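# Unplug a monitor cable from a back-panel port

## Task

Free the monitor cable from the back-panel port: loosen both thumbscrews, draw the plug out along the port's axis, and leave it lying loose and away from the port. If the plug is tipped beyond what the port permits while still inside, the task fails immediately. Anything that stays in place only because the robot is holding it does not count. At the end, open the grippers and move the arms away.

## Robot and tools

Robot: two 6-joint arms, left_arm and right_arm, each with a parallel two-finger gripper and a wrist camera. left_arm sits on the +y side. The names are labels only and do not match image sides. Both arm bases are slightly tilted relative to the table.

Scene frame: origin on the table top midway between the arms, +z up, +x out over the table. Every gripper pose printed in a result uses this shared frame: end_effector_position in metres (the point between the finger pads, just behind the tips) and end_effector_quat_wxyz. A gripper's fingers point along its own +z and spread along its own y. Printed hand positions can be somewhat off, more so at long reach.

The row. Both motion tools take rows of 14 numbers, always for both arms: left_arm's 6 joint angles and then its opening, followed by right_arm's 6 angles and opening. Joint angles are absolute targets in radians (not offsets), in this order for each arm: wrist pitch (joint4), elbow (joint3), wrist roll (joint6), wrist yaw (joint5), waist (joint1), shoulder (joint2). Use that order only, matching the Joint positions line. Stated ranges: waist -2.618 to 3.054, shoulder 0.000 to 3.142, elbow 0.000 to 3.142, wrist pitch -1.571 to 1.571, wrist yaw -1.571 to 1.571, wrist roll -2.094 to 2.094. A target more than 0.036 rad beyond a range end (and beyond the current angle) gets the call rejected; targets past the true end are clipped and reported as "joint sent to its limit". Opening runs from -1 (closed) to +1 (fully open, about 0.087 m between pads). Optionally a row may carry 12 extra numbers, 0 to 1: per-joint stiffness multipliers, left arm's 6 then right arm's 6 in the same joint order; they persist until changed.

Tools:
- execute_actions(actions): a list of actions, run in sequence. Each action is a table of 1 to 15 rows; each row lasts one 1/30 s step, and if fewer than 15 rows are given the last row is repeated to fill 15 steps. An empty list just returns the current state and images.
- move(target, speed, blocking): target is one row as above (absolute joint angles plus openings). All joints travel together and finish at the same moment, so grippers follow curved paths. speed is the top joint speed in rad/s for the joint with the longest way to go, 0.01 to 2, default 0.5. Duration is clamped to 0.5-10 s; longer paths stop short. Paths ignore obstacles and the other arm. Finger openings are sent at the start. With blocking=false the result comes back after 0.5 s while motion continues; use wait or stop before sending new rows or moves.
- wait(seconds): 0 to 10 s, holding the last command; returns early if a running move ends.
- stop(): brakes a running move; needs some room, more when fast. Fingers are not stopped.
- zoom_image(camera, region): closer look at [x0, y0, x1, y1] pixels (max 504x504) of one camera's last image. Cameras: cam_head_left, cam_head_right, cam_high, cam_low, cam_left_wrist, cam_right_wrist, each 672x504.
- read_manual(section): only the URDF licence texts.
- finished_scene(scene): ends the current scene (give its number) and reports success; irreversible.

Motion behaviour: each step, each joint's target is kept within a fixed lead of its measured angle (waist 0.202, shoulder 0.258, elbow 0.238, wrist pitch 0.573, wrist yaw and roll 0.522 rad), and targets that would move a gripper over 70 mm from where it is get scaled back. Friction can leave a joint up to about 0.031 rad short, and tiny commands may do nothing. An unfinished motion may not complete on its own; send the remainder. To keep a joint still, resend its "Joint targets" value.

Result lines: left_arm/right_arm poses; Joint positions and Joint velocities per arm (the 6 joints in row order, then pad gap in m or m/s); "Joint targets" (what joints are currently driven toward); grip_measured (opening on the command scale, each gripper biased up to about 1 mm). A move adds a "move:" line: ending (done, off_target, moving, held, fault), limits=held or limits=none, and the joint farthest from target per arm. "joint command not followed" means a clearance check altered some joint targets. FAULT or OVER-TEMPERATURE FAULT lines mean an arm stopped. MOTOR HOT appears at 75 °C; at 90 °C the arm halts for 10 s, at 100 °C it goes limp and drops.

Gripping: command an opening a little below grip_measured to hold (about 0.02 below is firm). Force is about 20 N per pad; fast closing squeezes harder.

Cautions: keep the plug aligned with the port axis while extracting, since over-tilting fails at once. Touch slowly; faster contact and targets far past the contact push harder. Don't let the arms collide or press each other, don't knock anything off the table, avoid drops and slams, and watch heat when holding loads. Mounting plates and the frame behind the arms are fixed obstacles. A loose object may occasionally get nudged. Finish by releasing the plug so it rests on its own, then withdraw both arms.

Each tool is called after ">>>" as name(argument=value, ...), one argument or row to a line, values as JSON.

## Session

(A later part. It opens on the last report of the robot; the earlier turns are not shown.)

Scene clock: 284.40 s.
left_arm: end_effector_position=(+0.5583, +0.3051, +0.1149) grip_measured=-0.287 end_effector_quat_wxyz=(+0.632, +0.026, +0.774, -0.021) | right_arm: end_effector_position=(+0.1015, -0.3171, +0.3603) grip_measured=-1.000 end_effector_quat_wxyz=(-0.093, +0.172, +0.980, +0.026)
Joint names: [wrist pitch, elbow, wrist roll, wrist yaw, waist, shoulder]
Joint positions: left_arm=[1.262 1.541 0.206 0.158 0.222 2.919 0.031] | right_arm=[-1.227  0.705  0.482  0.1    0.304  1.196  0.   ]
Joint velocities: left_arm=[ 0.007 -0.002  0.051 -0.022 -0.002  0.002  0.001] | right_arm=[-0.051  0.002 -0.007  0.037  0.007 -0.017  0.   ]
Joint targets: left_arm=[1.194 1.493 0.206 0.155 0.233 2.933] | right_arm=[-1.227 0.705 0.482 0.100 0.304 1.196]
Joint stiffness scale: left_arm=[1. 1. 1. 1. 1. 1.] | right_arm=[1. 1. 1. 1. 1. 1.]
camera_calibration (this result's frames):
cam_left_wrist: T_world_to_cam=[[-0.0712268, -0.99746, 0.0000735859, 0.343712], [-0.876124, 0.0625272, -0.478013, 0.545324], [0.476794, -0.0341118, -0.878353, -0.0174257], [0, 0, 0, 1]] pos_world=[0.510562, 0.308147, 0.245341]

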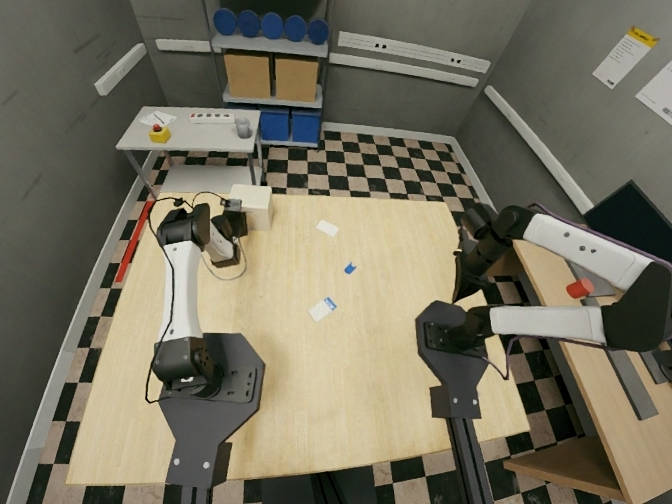

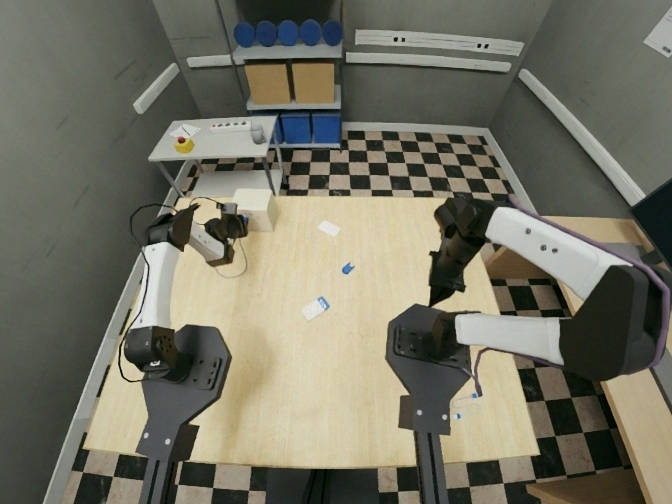

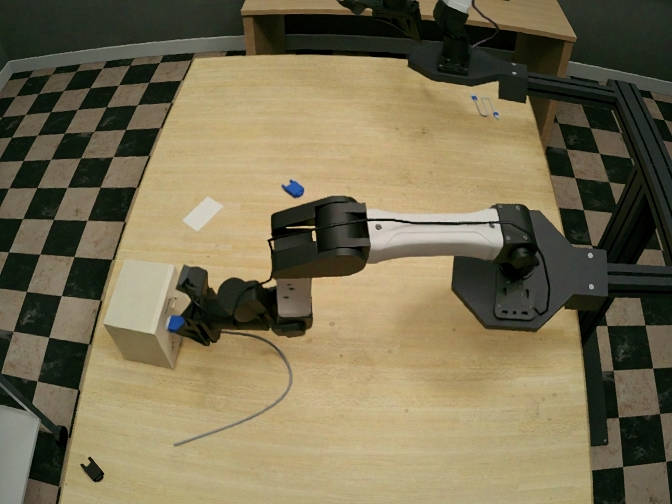

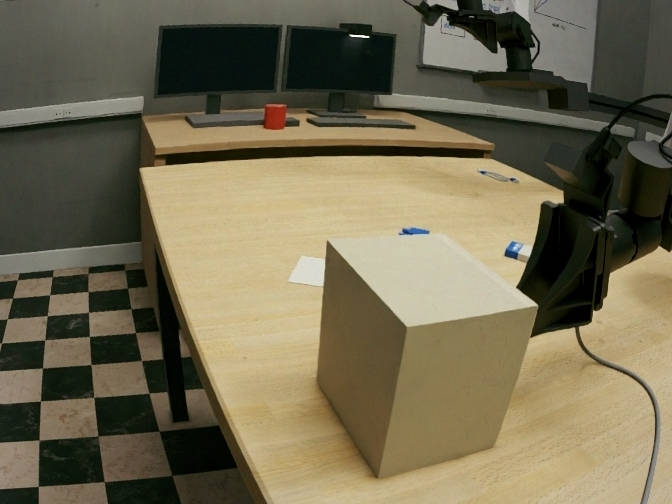

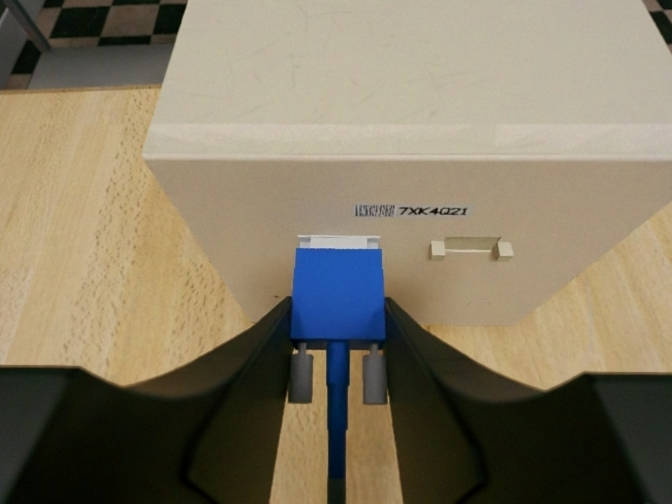

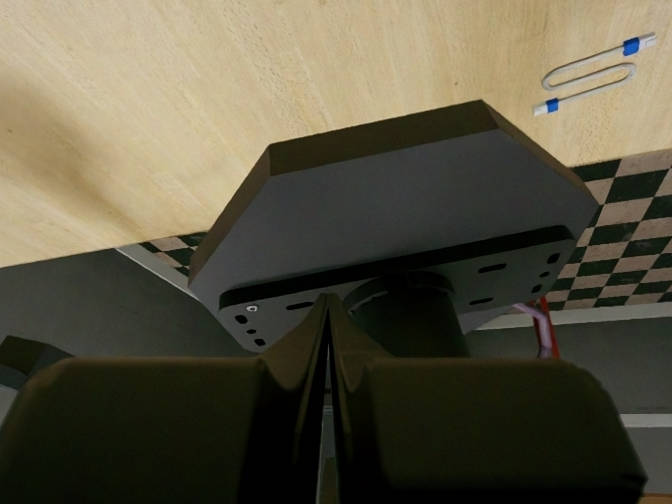

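>>> execute_actions(
  actions=[
    [[1.183,1.486,0.206,0.155,0.234,2.935,-0.33,-1.227,0.705,0.482,0.1,0.304,1.196,-1]],
    [[1.172,1.479,0.206,0.155,0.235,2.938,-0.33,-1.227,0.705,0.482,0.1,0.304,1.196,-1]],
  ],
)

Scene clock: 285.63 s.
left_arm: end_effector_position=(+0.5551, +0.3050, +0.1137) grip_measured=-0.287 end_effector_quat_wxyz=(+0.630, +0.025, +0.776, -0.021) | right_arm: end_effector_position=(+0.1015, -0.3171, +0.3603) grip_measured=-1.000 end_effector_quat_wxyz=(-0.093, +0.172, +0.980, +0.026)
Joint names: [wrist pitch, elbow, wrist roll, wrist yaw, waist, shoulder]
Joint positions: left_arm=[1.269 1.527 0.206 0.158 0.223 2.916 0.031] | right_arm=[-1.227  0.705  0.482  0.1    0.304  1.196  0.   ]
Joint velocities: left_arm=[-0.007 -0.007 -0.066  0.037  0.007  0.017 -0.   ] | right_arm=[ 0.051 -0.012  0.037 -0.037 -0.002 -0.017  0.   ]
Joint targets: left_arm=[1.172 1.479 0.206 0.155 0.235 2.938] | right_arm=[-1.227 0.705 0.482 0.100 0.304 1.196]
Joint stiffness scale: left_arm=[1. 1. 1. 1. 1. 1.] | right_arm=[1. 1. 1. 1. 1. 1.]
camera_calibration (this result's frames):
cam_left_wrist: T_world_to_cam=[[-0.0707469, -0.997494, 0.000696905, 0.343092], [-0.87803, 0.0619424, -0.47458, 0.542829], [0.473348, -0.034187, -0.880212, -0.0147572], [0, 0, 0, 1]] pos_world=[0.507878, 0.308104, 0.244387]

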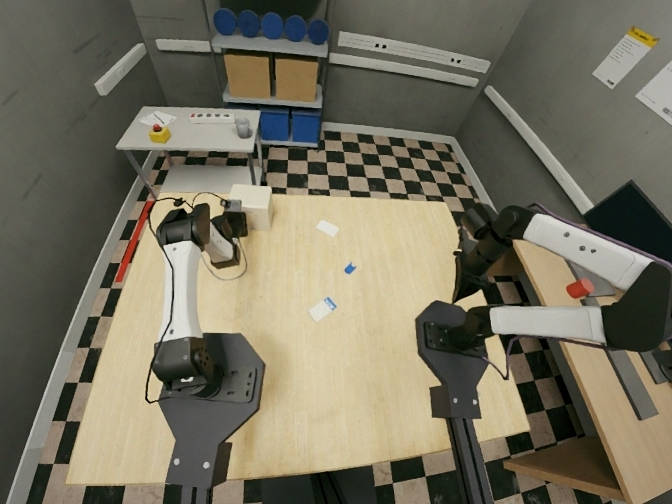

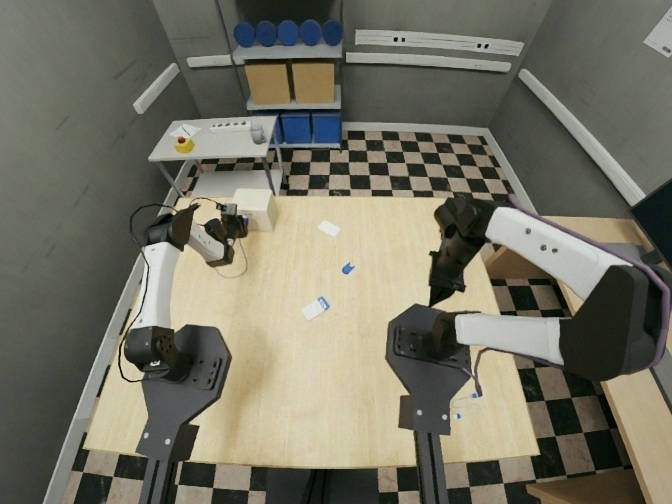

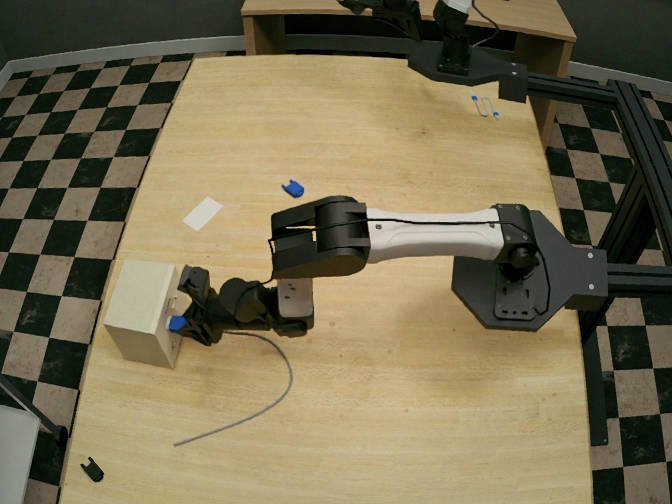

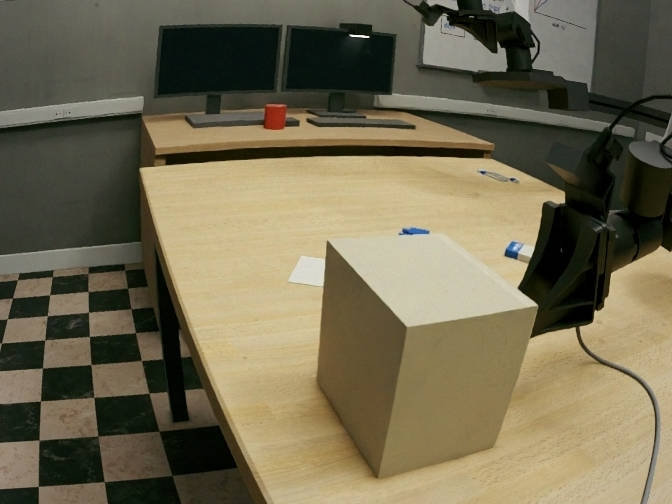

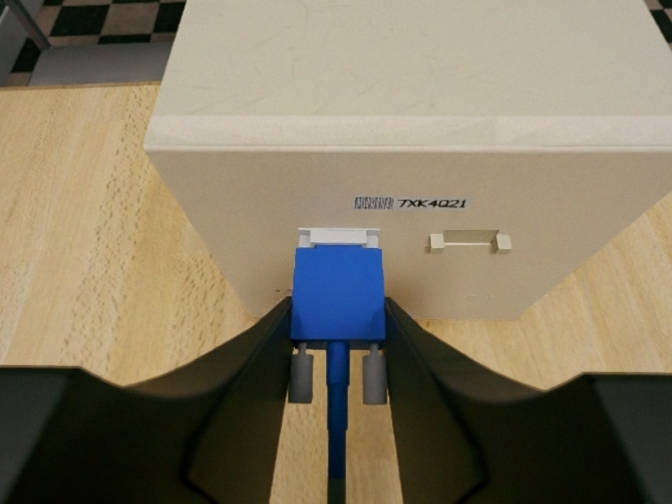

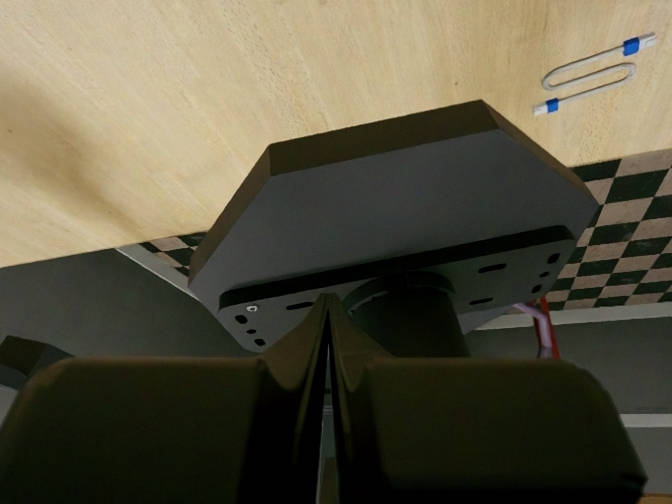

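>>> execute_actions(
  actions=[
    [[1.205,1.476,0.206,0.155,0.236,2.93,-0.33,-1.227,0.705,0.482,0.1,0.304,1.196,-1]],
  ],
)

Scene clock: 286.37 s.
left_arm: end_effector_position=(+0.5539, +0.3052, +0.1142) grip_measured=-0.287 end_effector_quat_wxyz=(+0.631, +0.025, +0.775, -0.021) | right_arm: end_effector_position=(+0.1015, -0.3171, +0.3603) grip_measured=-1.000 end_effector_quat_wxyz=(-0.093, +0.172, +0.980, +0.026)
Joint names: [wrist pitch, elbow, wrist roll, wrist yaw, waist, shoulder]
Joint positions: left_arm=[1.276 1.519 0.206 0.158 0.223 2.914 0.031] | right_arm=[-1.227  0.705  0.482  0.1    0.304  1.196  0.   ]
Joint velocities: left_arm=[ 0.037 -0.022 -0.022 -0.007 -0.007  0.012 -0.001] | right_arm=[ 0.081  0.002 -0.037  0.037  0.002 -0.012  0.   ]
Joint targets: left_arm=[1.205 1.476 0.206 0.155 0.236 2.930] | right_arm=[-1.227 0.705 0.482 0.100 0.304 1.196]
Joint stiffness scale: left_arm=[1. 1. 1. 1. 1. 1.] | right_arm=[1. 1. 1. 1. 1. 1.]
camera_calibration (this result's frames):
cam_left_wrist: T_world_to_cam=[[-0.0700596, -0.997543, 0.000284291, 0.342858], [-0.877219, 0.0614733, -0.476139, 0.541891], [0.474951, -0.0336075, -0.87937, -0.0149166], [0, 0, 0, 1]] pos_world=[0.506462, 0.308202, 0.2448]

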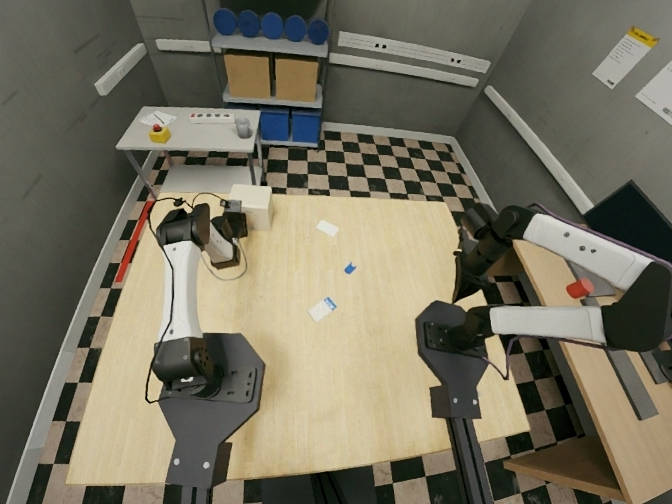

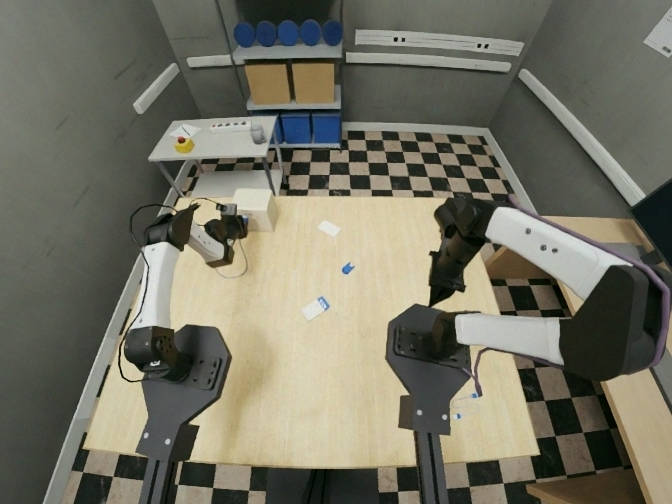

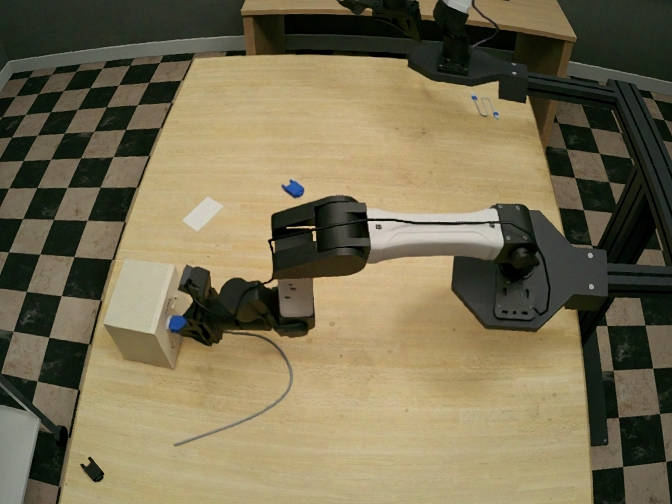

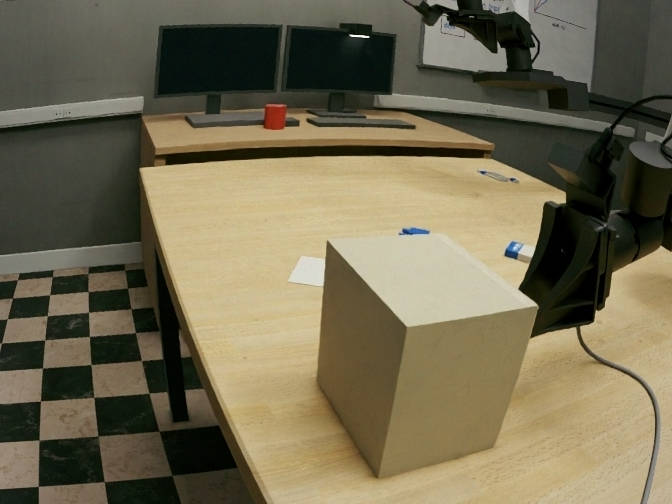

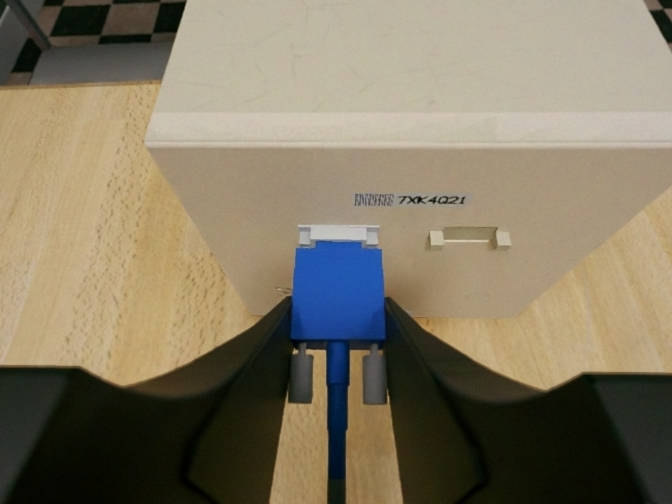

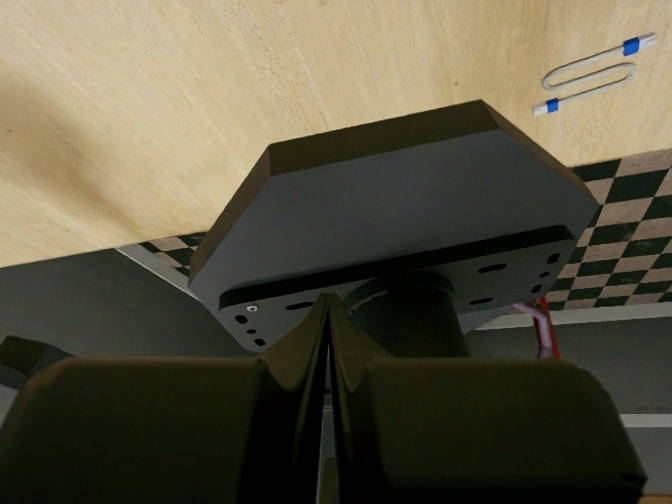

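>>> execute_actions(
  actions=[
    [[1.232,1.472,0.206,0.155,0.236,2.923,-0.33,-1.227,0.705,0.482,0.1,0.304,1.196,-1]],
  ],
)

Scene clock: 287.13 s.
left_arm: end_effector_position=(+0.5395, +0.3023, +0.0973) grip_measured=-0.287 end_effector_quat_wxyz=(+0.606, +0.025, +0.794, -0.027) | right_arm: end_effector_position=(+0.1015, -0.3171, +0.3603) grip_measured=-1.000 end_effector_quat_wxyz=(-0.093, +0.172, +0.980, +0.026)
Joint names: [wrist pitch, elbow, wrist roll, wrist yaw, waist, shoulder]
Joint positions: left_arm=[1.246 1.487 0.206 0.158 0.226 2.914 0.031] | right_arm=[-1.227  0.705  0.482  0.1    0.304  1.196  0.   ]
Joint velocities: left_arm=[-0.081  0.002 -0.022  0.007 -0.007 -0.002  0.001] | right_arm=[-0.066  0.002  0.007  0.051 -0.012  0.007  0.   ]
Joint targets: left_arm=[1.232 1.472 0.206 0.155 0.236 2.923] | right_arm=[-1.227 0.705 0.482 0.100 0.304 1.196]
Joint stiffness scale: left_arm=[1. 1. 1. 1. 1. 1.] | right_arm=[1. 1. 1. 1. 1. 1.]
camera_calibration (this result's frames):
cam_left_wrist: T_world_to_cam=[[-0.0771899, -0.996931, 0.0130655, 0.341377], [-0.904911, 0.0645518, -0.420677, 0.530023], [0.418543, -0.0442951, -0.907116, 0.0132604], [0, 0, 0, 1]] pos_world=[0.500424, 0.306703, 0.230537]

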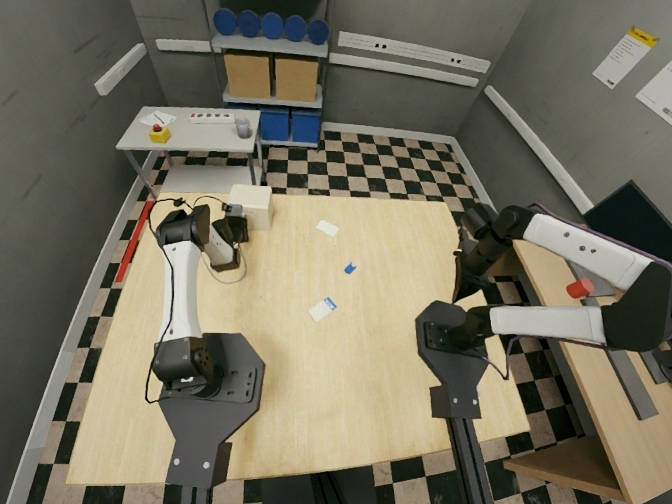

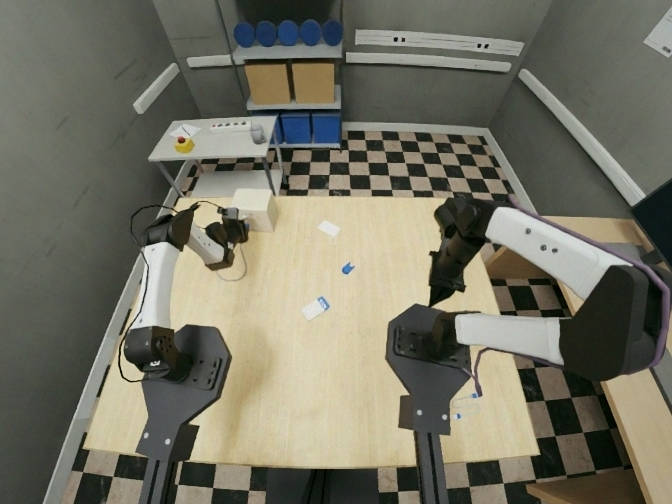

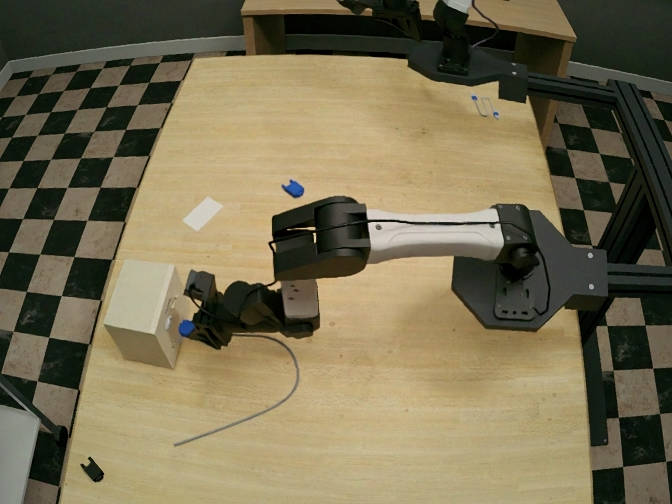

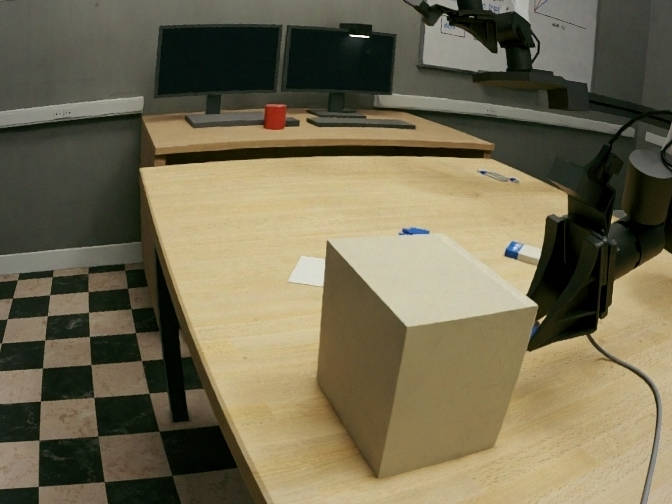

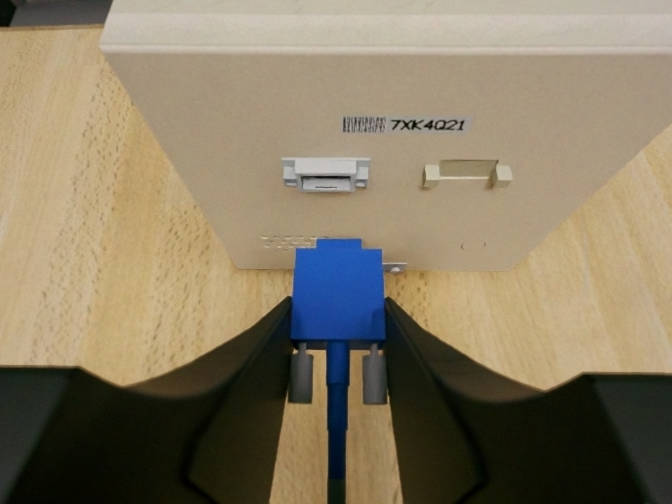

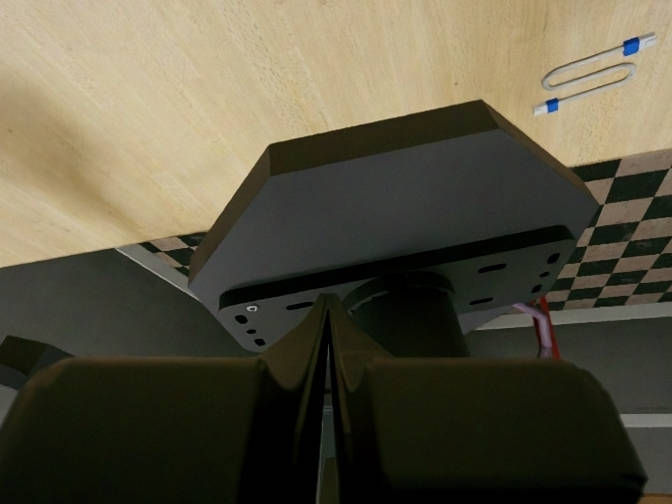

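>>> move(
  target=[1.43,1.41,0.206,0.158,0.226,3.085,-0.33,-1.227,0.705,0.482,0.1,0.304,1.196,-1],
  speed=0.15,
)

Scene clock: 289.37 s.
left_arm: end_effector_position=(+0.4823, +0.2842, +0.0371) grip_measured=-0.287 end_effector_quat_wxyz=(+0.587, +0.025, +0.808, -0.033) | right_arm: end_effector_position=(+0.1015, -0.3171, +0.3603) grip_measured=-1.000 end_effector_quat_wxyz=(-0.093, +0.172, +0.980, +0.026)
Joint names: [wrist pitch, elbow, wrist roll, wrist yaw, waist, shoulder]
Joint positions: left_arm=[1.416 1.426 0.206 0.158 0.226 3.072 0.031] | right_arm=[-1.227  0.705  0.482  0.1    0.304  1.196  0.   ]
Joint velocities: left_arm=[-0.022 -0.007  0.007 -0.051 -0.012 -0.007  0.001] | right_arm=[-0.022 -0.017 -0.022 -0.037 -0.002  0.002  0.   ]
Joint targets: left_arm=[1.430 1.410 0.206 0.158 0.226 3.085] | right_arm=[-1.227 0.705 0.482 0.100 0.304 1.196]
Joint stiffness scale: left_arm=[1. 1. 1. 1. 1. 1.] | right_arm=[1. 1. 1. 1. 1. 1.]
move: done; limits=none; left_arm: farthest joint: the elbow, 0.016 radians from its target (0.077 radians at the start); right_arm: farthest joint: the waist, 0.000 radians from its target (0.000 radians at the start)
camera_calibration (this result's frames):
cam_left_wrist: T_world_to_cam=[[-0.0843735, -0.996158, 0.0234628, 0.322589], [-0.923413, 0.0693208, -0.377497, 0.460053], [0.37442, -0.0535166, -0.925714, 0.00635303], [0, 0, 0, 1]] pos_world=[0.449658, 0.289798, 0.171981]

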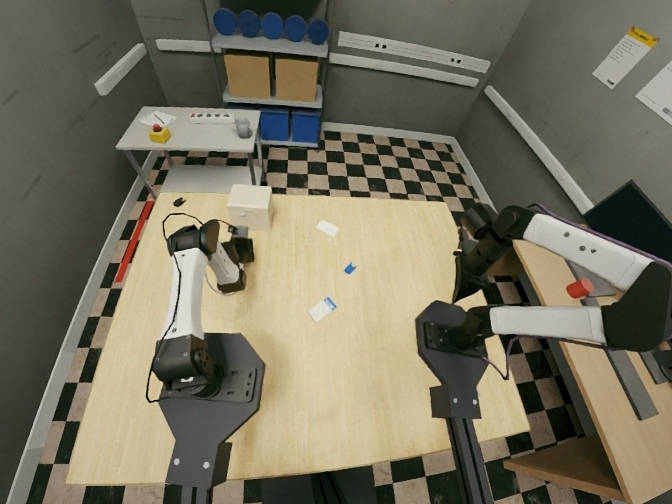

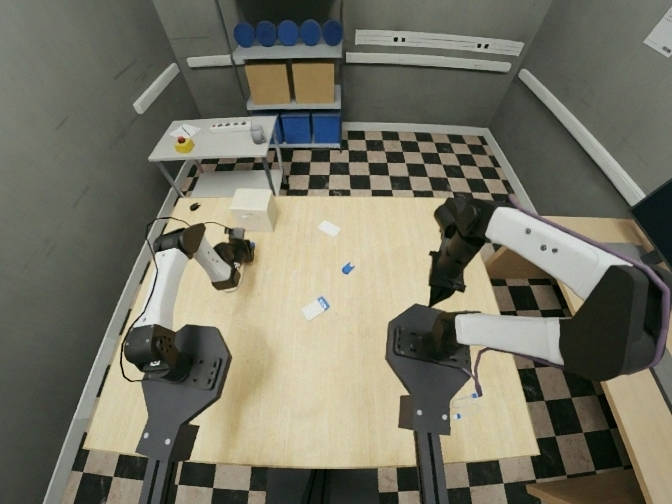

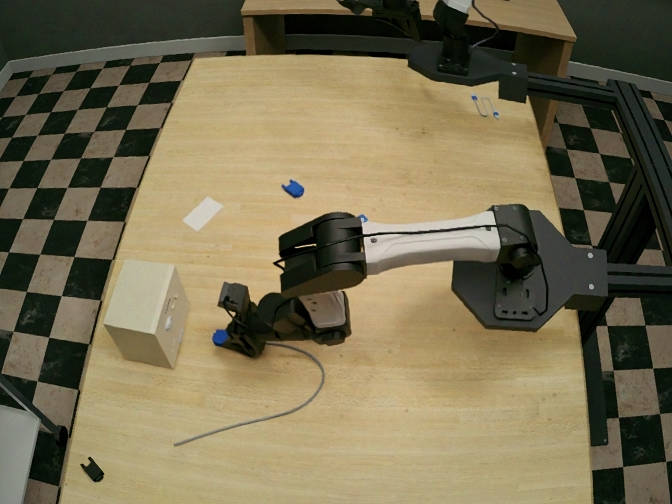

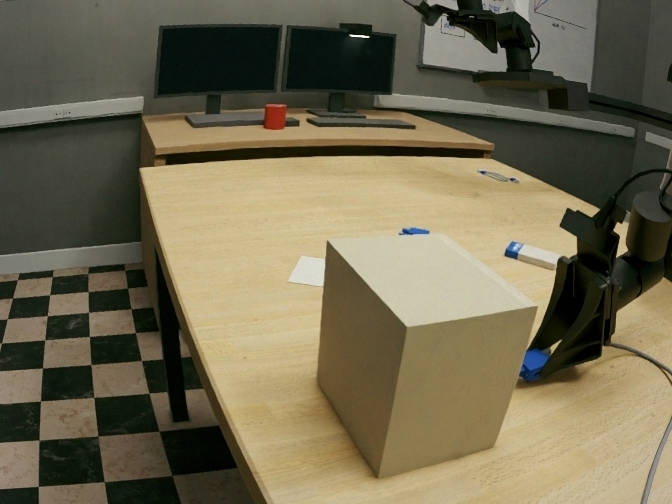

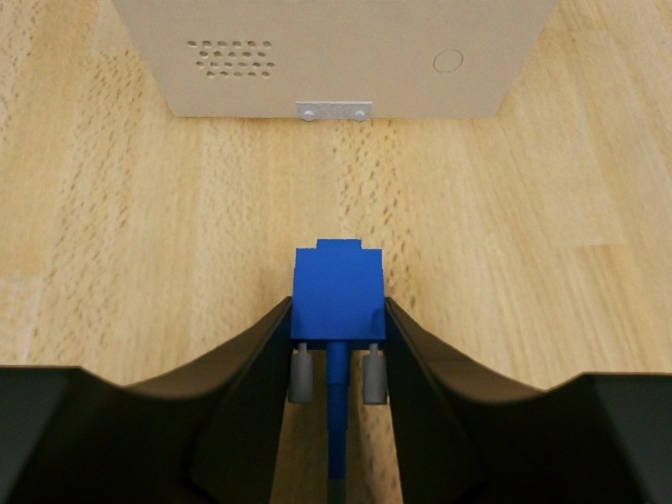

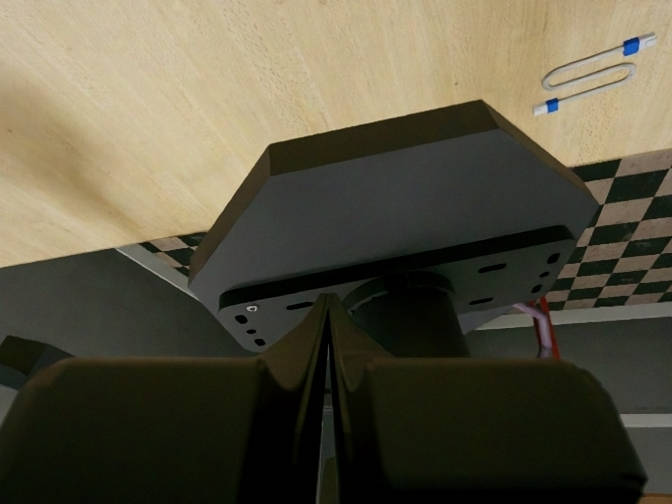

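>>> move(
  target=[1.35,1.41,0.206,0.158,0.226,3.085,-0.33,-1.227,0.705,0.482,0.1,0.304,1.196,-1],
  speed=0.08,
)

Scene clock: 290.93 s.
left_arm: end_effector_position=(+0.4758, +0.2814, +0.0258) grip_measured=-0.287 end_effector_quat_wxyz=(+0.566, +0.026, +0.823, -0.039) | right_arm: end_effector_position=(+0.1015, -0.3171, +0.3603) grip_measured=-1.000 end_effector_quat_wxyz=(-0.093, +0.172, +0.980, +0.026)
Joint names: [wrist pitch, elbow, wrist roll, wrist yaw, waist, shoulder]
Joint positions: left_arm=[1.363 1.426 0.206 0.158 0.226 3.072 0.031] | right_arm=[-1.227  0.705  0.482  0.1    0.304  1.196  0.   ]
Joint velocities: left_arm=[-0.037  0.002  0.037  0.066 -0.012  0.007 -0.001] | right_arm=[-0.007  0.002  0.022 -0.051  0.007 -0.007  0.   ]
Joint targets: left_arm=[1.350 1.410 0.206 0.158 0.226 3.085] | right_arm=[-1.227 0.705 0.482 0.100 0.304 1.196]
Joint stiffness scale: left_arm=[1. 1. 1. 1. 1. 1.] | right_arm=[1. 1. 1. 1. 1. 1.]
move: done; limits=none; left_arm: farthest joint: the elbow, 0.016 radians from its target (0.016 radians at the start); right_arm: farthest joint: the waist, 0.000 radians from its target (0.000 radians at the start)
camera_calibration (this result's frames):
cam_left_wrist: T_world_to_cam=[[-0.0915956, -0.995177, 0.0351211, 0.322358], [-0.941102, 0.0749829, -0.329704, 0.455535], [0.32548, -0.063252, -0.943431, 0.0246671], [0, 0, 0, 1]] pos_world=[0.450203, 0.288206, 0.162142]

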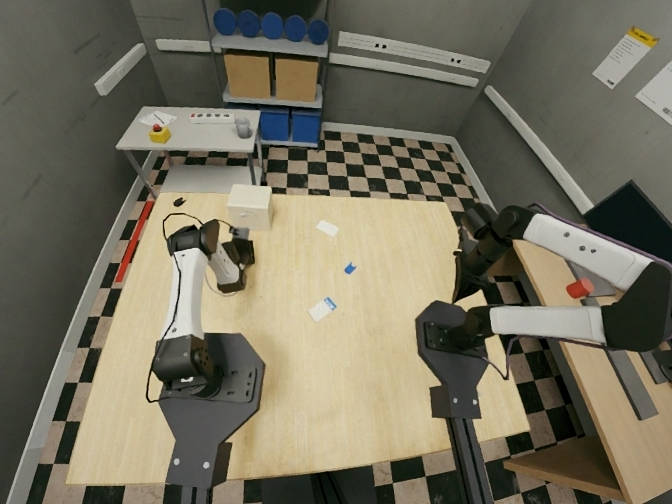

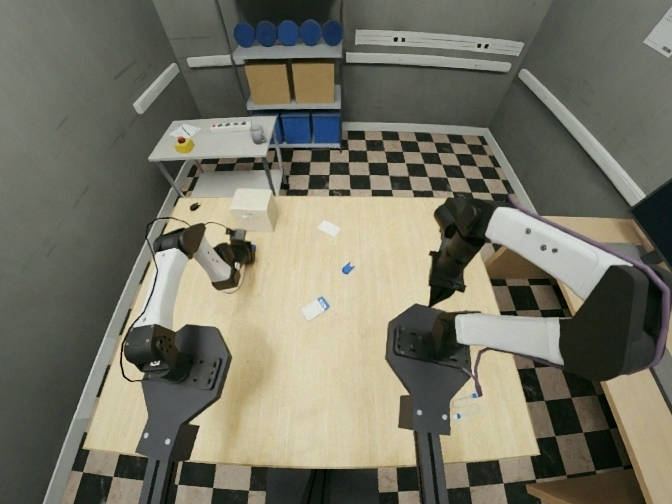

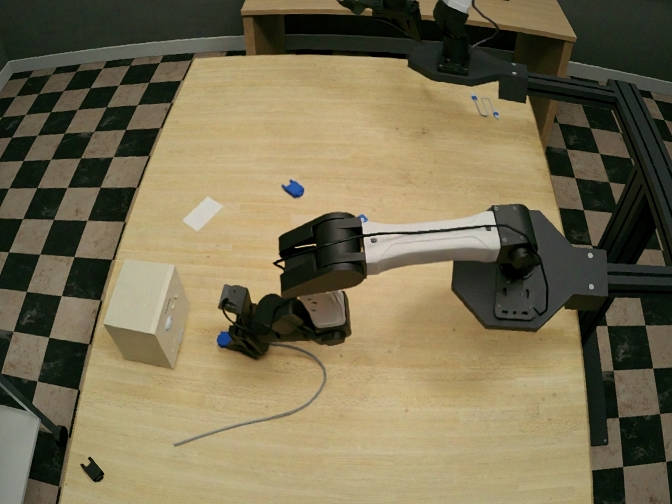

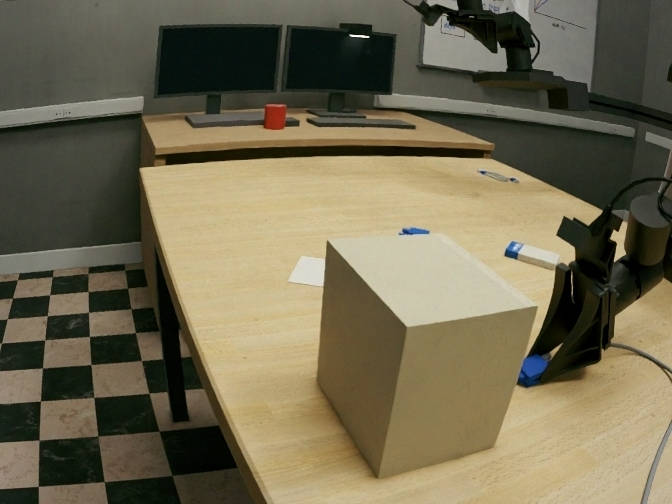

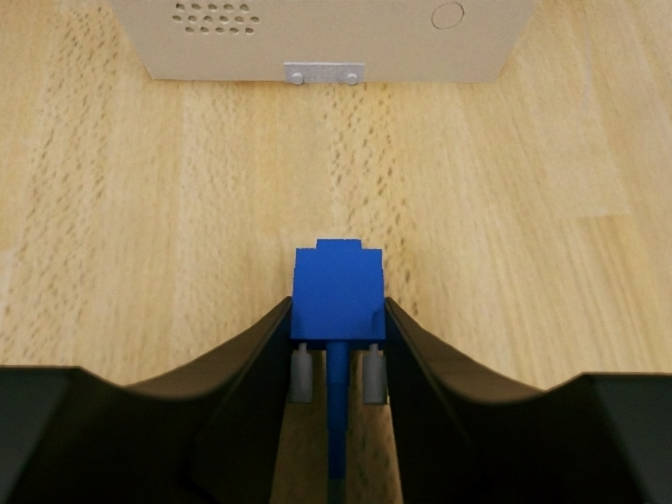

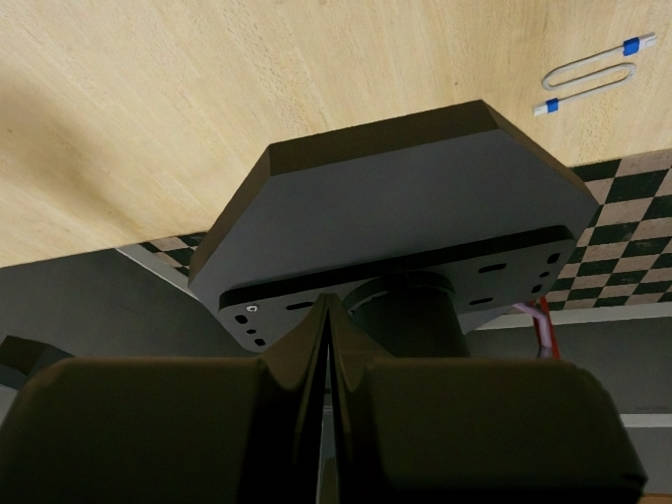

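Lower by moving q2 and q3 together (keeps pitch; q4 yields upon contact).

>>> move(
  target=[1.363,1.485,0.206,0.158,0.226,3.128,-0.33,-1.227,0.705,0.482,0.1,0.304,1.196,-1],
  speed=0.05,
)

Scene clock: 292.57 s.
left_arm: end_effector_position=(+0.4826, +0.2821, +0.0242) grip_measured=-0.287 end_effector_quat_wxyz=(+0.578, +0.026, +0.815, -0.035) | right_arm: end_effector_position=(+0.1015, -0.3171, +0.3603) grip_measured=-1.000 end_effector_quat_wxyz=(-0.093, +0.172, +0.980, +0.026)
Joint names: [wrist pitch, elbow, wrist roll, wrist yaw, waist, shoulder]
Joint positions: left_arm=[1.38  1.47  0.206 0.158 0.226 3.104 0.031] | right_arm=[-1.227  0.705  0.482  0.1    0.304  1.196  0.   ]
Joint velocities: left_arm=[-0.007 -0.012  0.066 -0.037 -0.012 -0.012 -0.   ] | right_arm=[ 0.066 -0.007  0.037 -0.095 -0.012 -0.007  0.   ]
Joint targets: left_arm=[1.363 1.485 0.206 0.158 0.226 3.128] | right_arm=[-1.227 0.705 0.482 0.100 0.304 1.196]
Joint stiffness scale: left_arm=[1. 1. 1. 1. 1. 1.] | right_arm=[1. 1. 1. 1. 1. 1.]
move: off_target (left_arm); limits=none; left_arm: farthest joint: the shoulder, 0.024 radians from its target (0.056 radians at the start); right_arm: farthest joint: the waist, 0.000 radians from its target (0.000 radians at the start)
camera_calibration (this result's frames):
cam_left_wrist: T_world_to_cam=[[-0.0875661, -0.995752, 0.02845, 0.322073], [-0.931358, 0.071704, -0.356975, 0.458215], [0.353418, -0.057756, -0.933681, 0.00575305], [0, 0, 0, 1]] pos_world=[0.452932, 0.288182, 0.15978]

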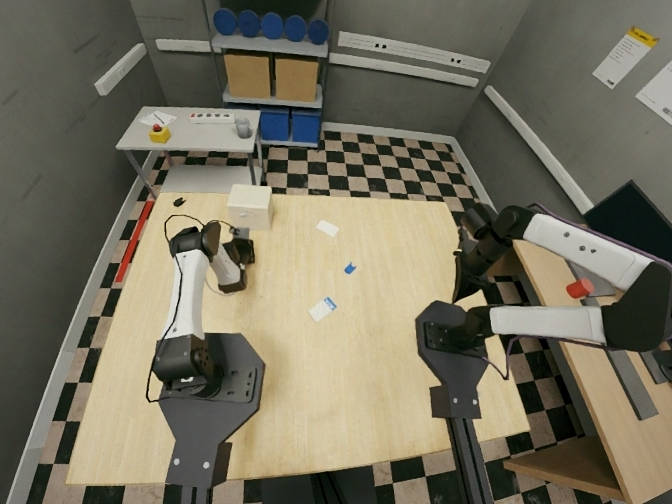

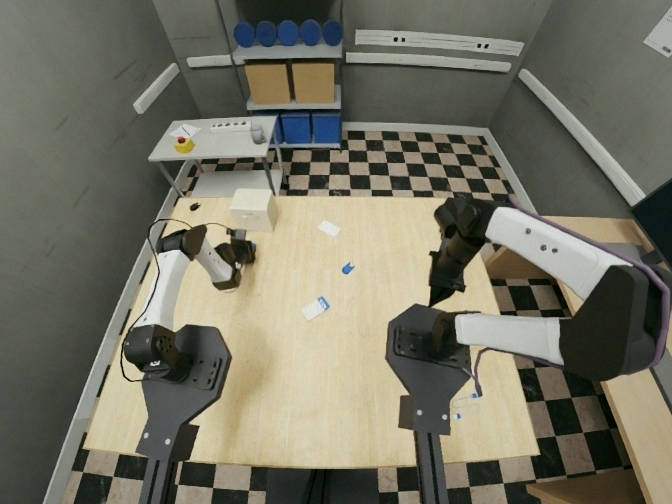

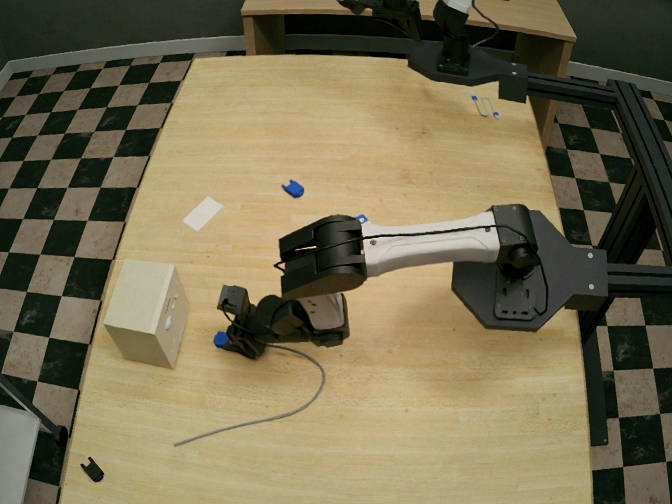

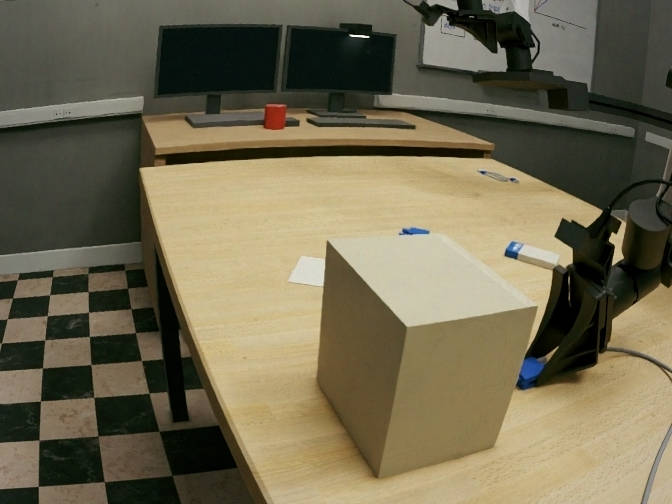

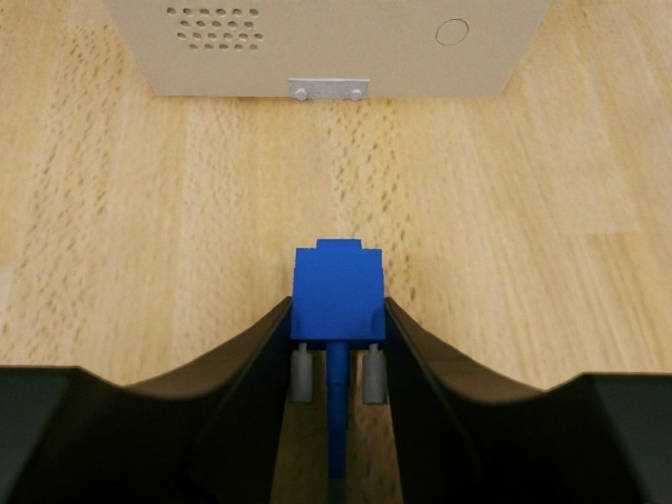

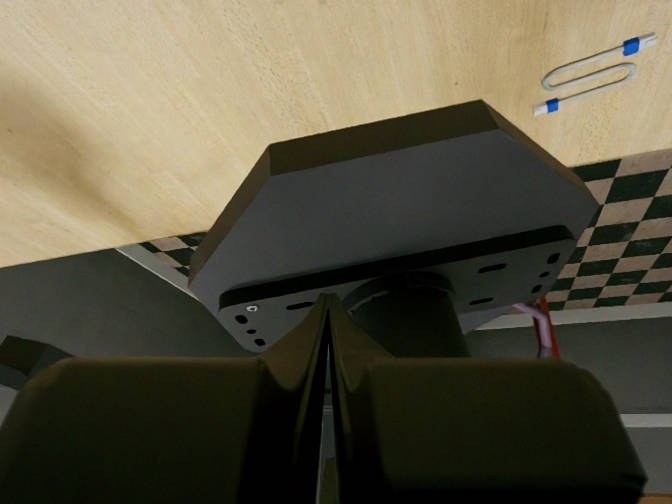

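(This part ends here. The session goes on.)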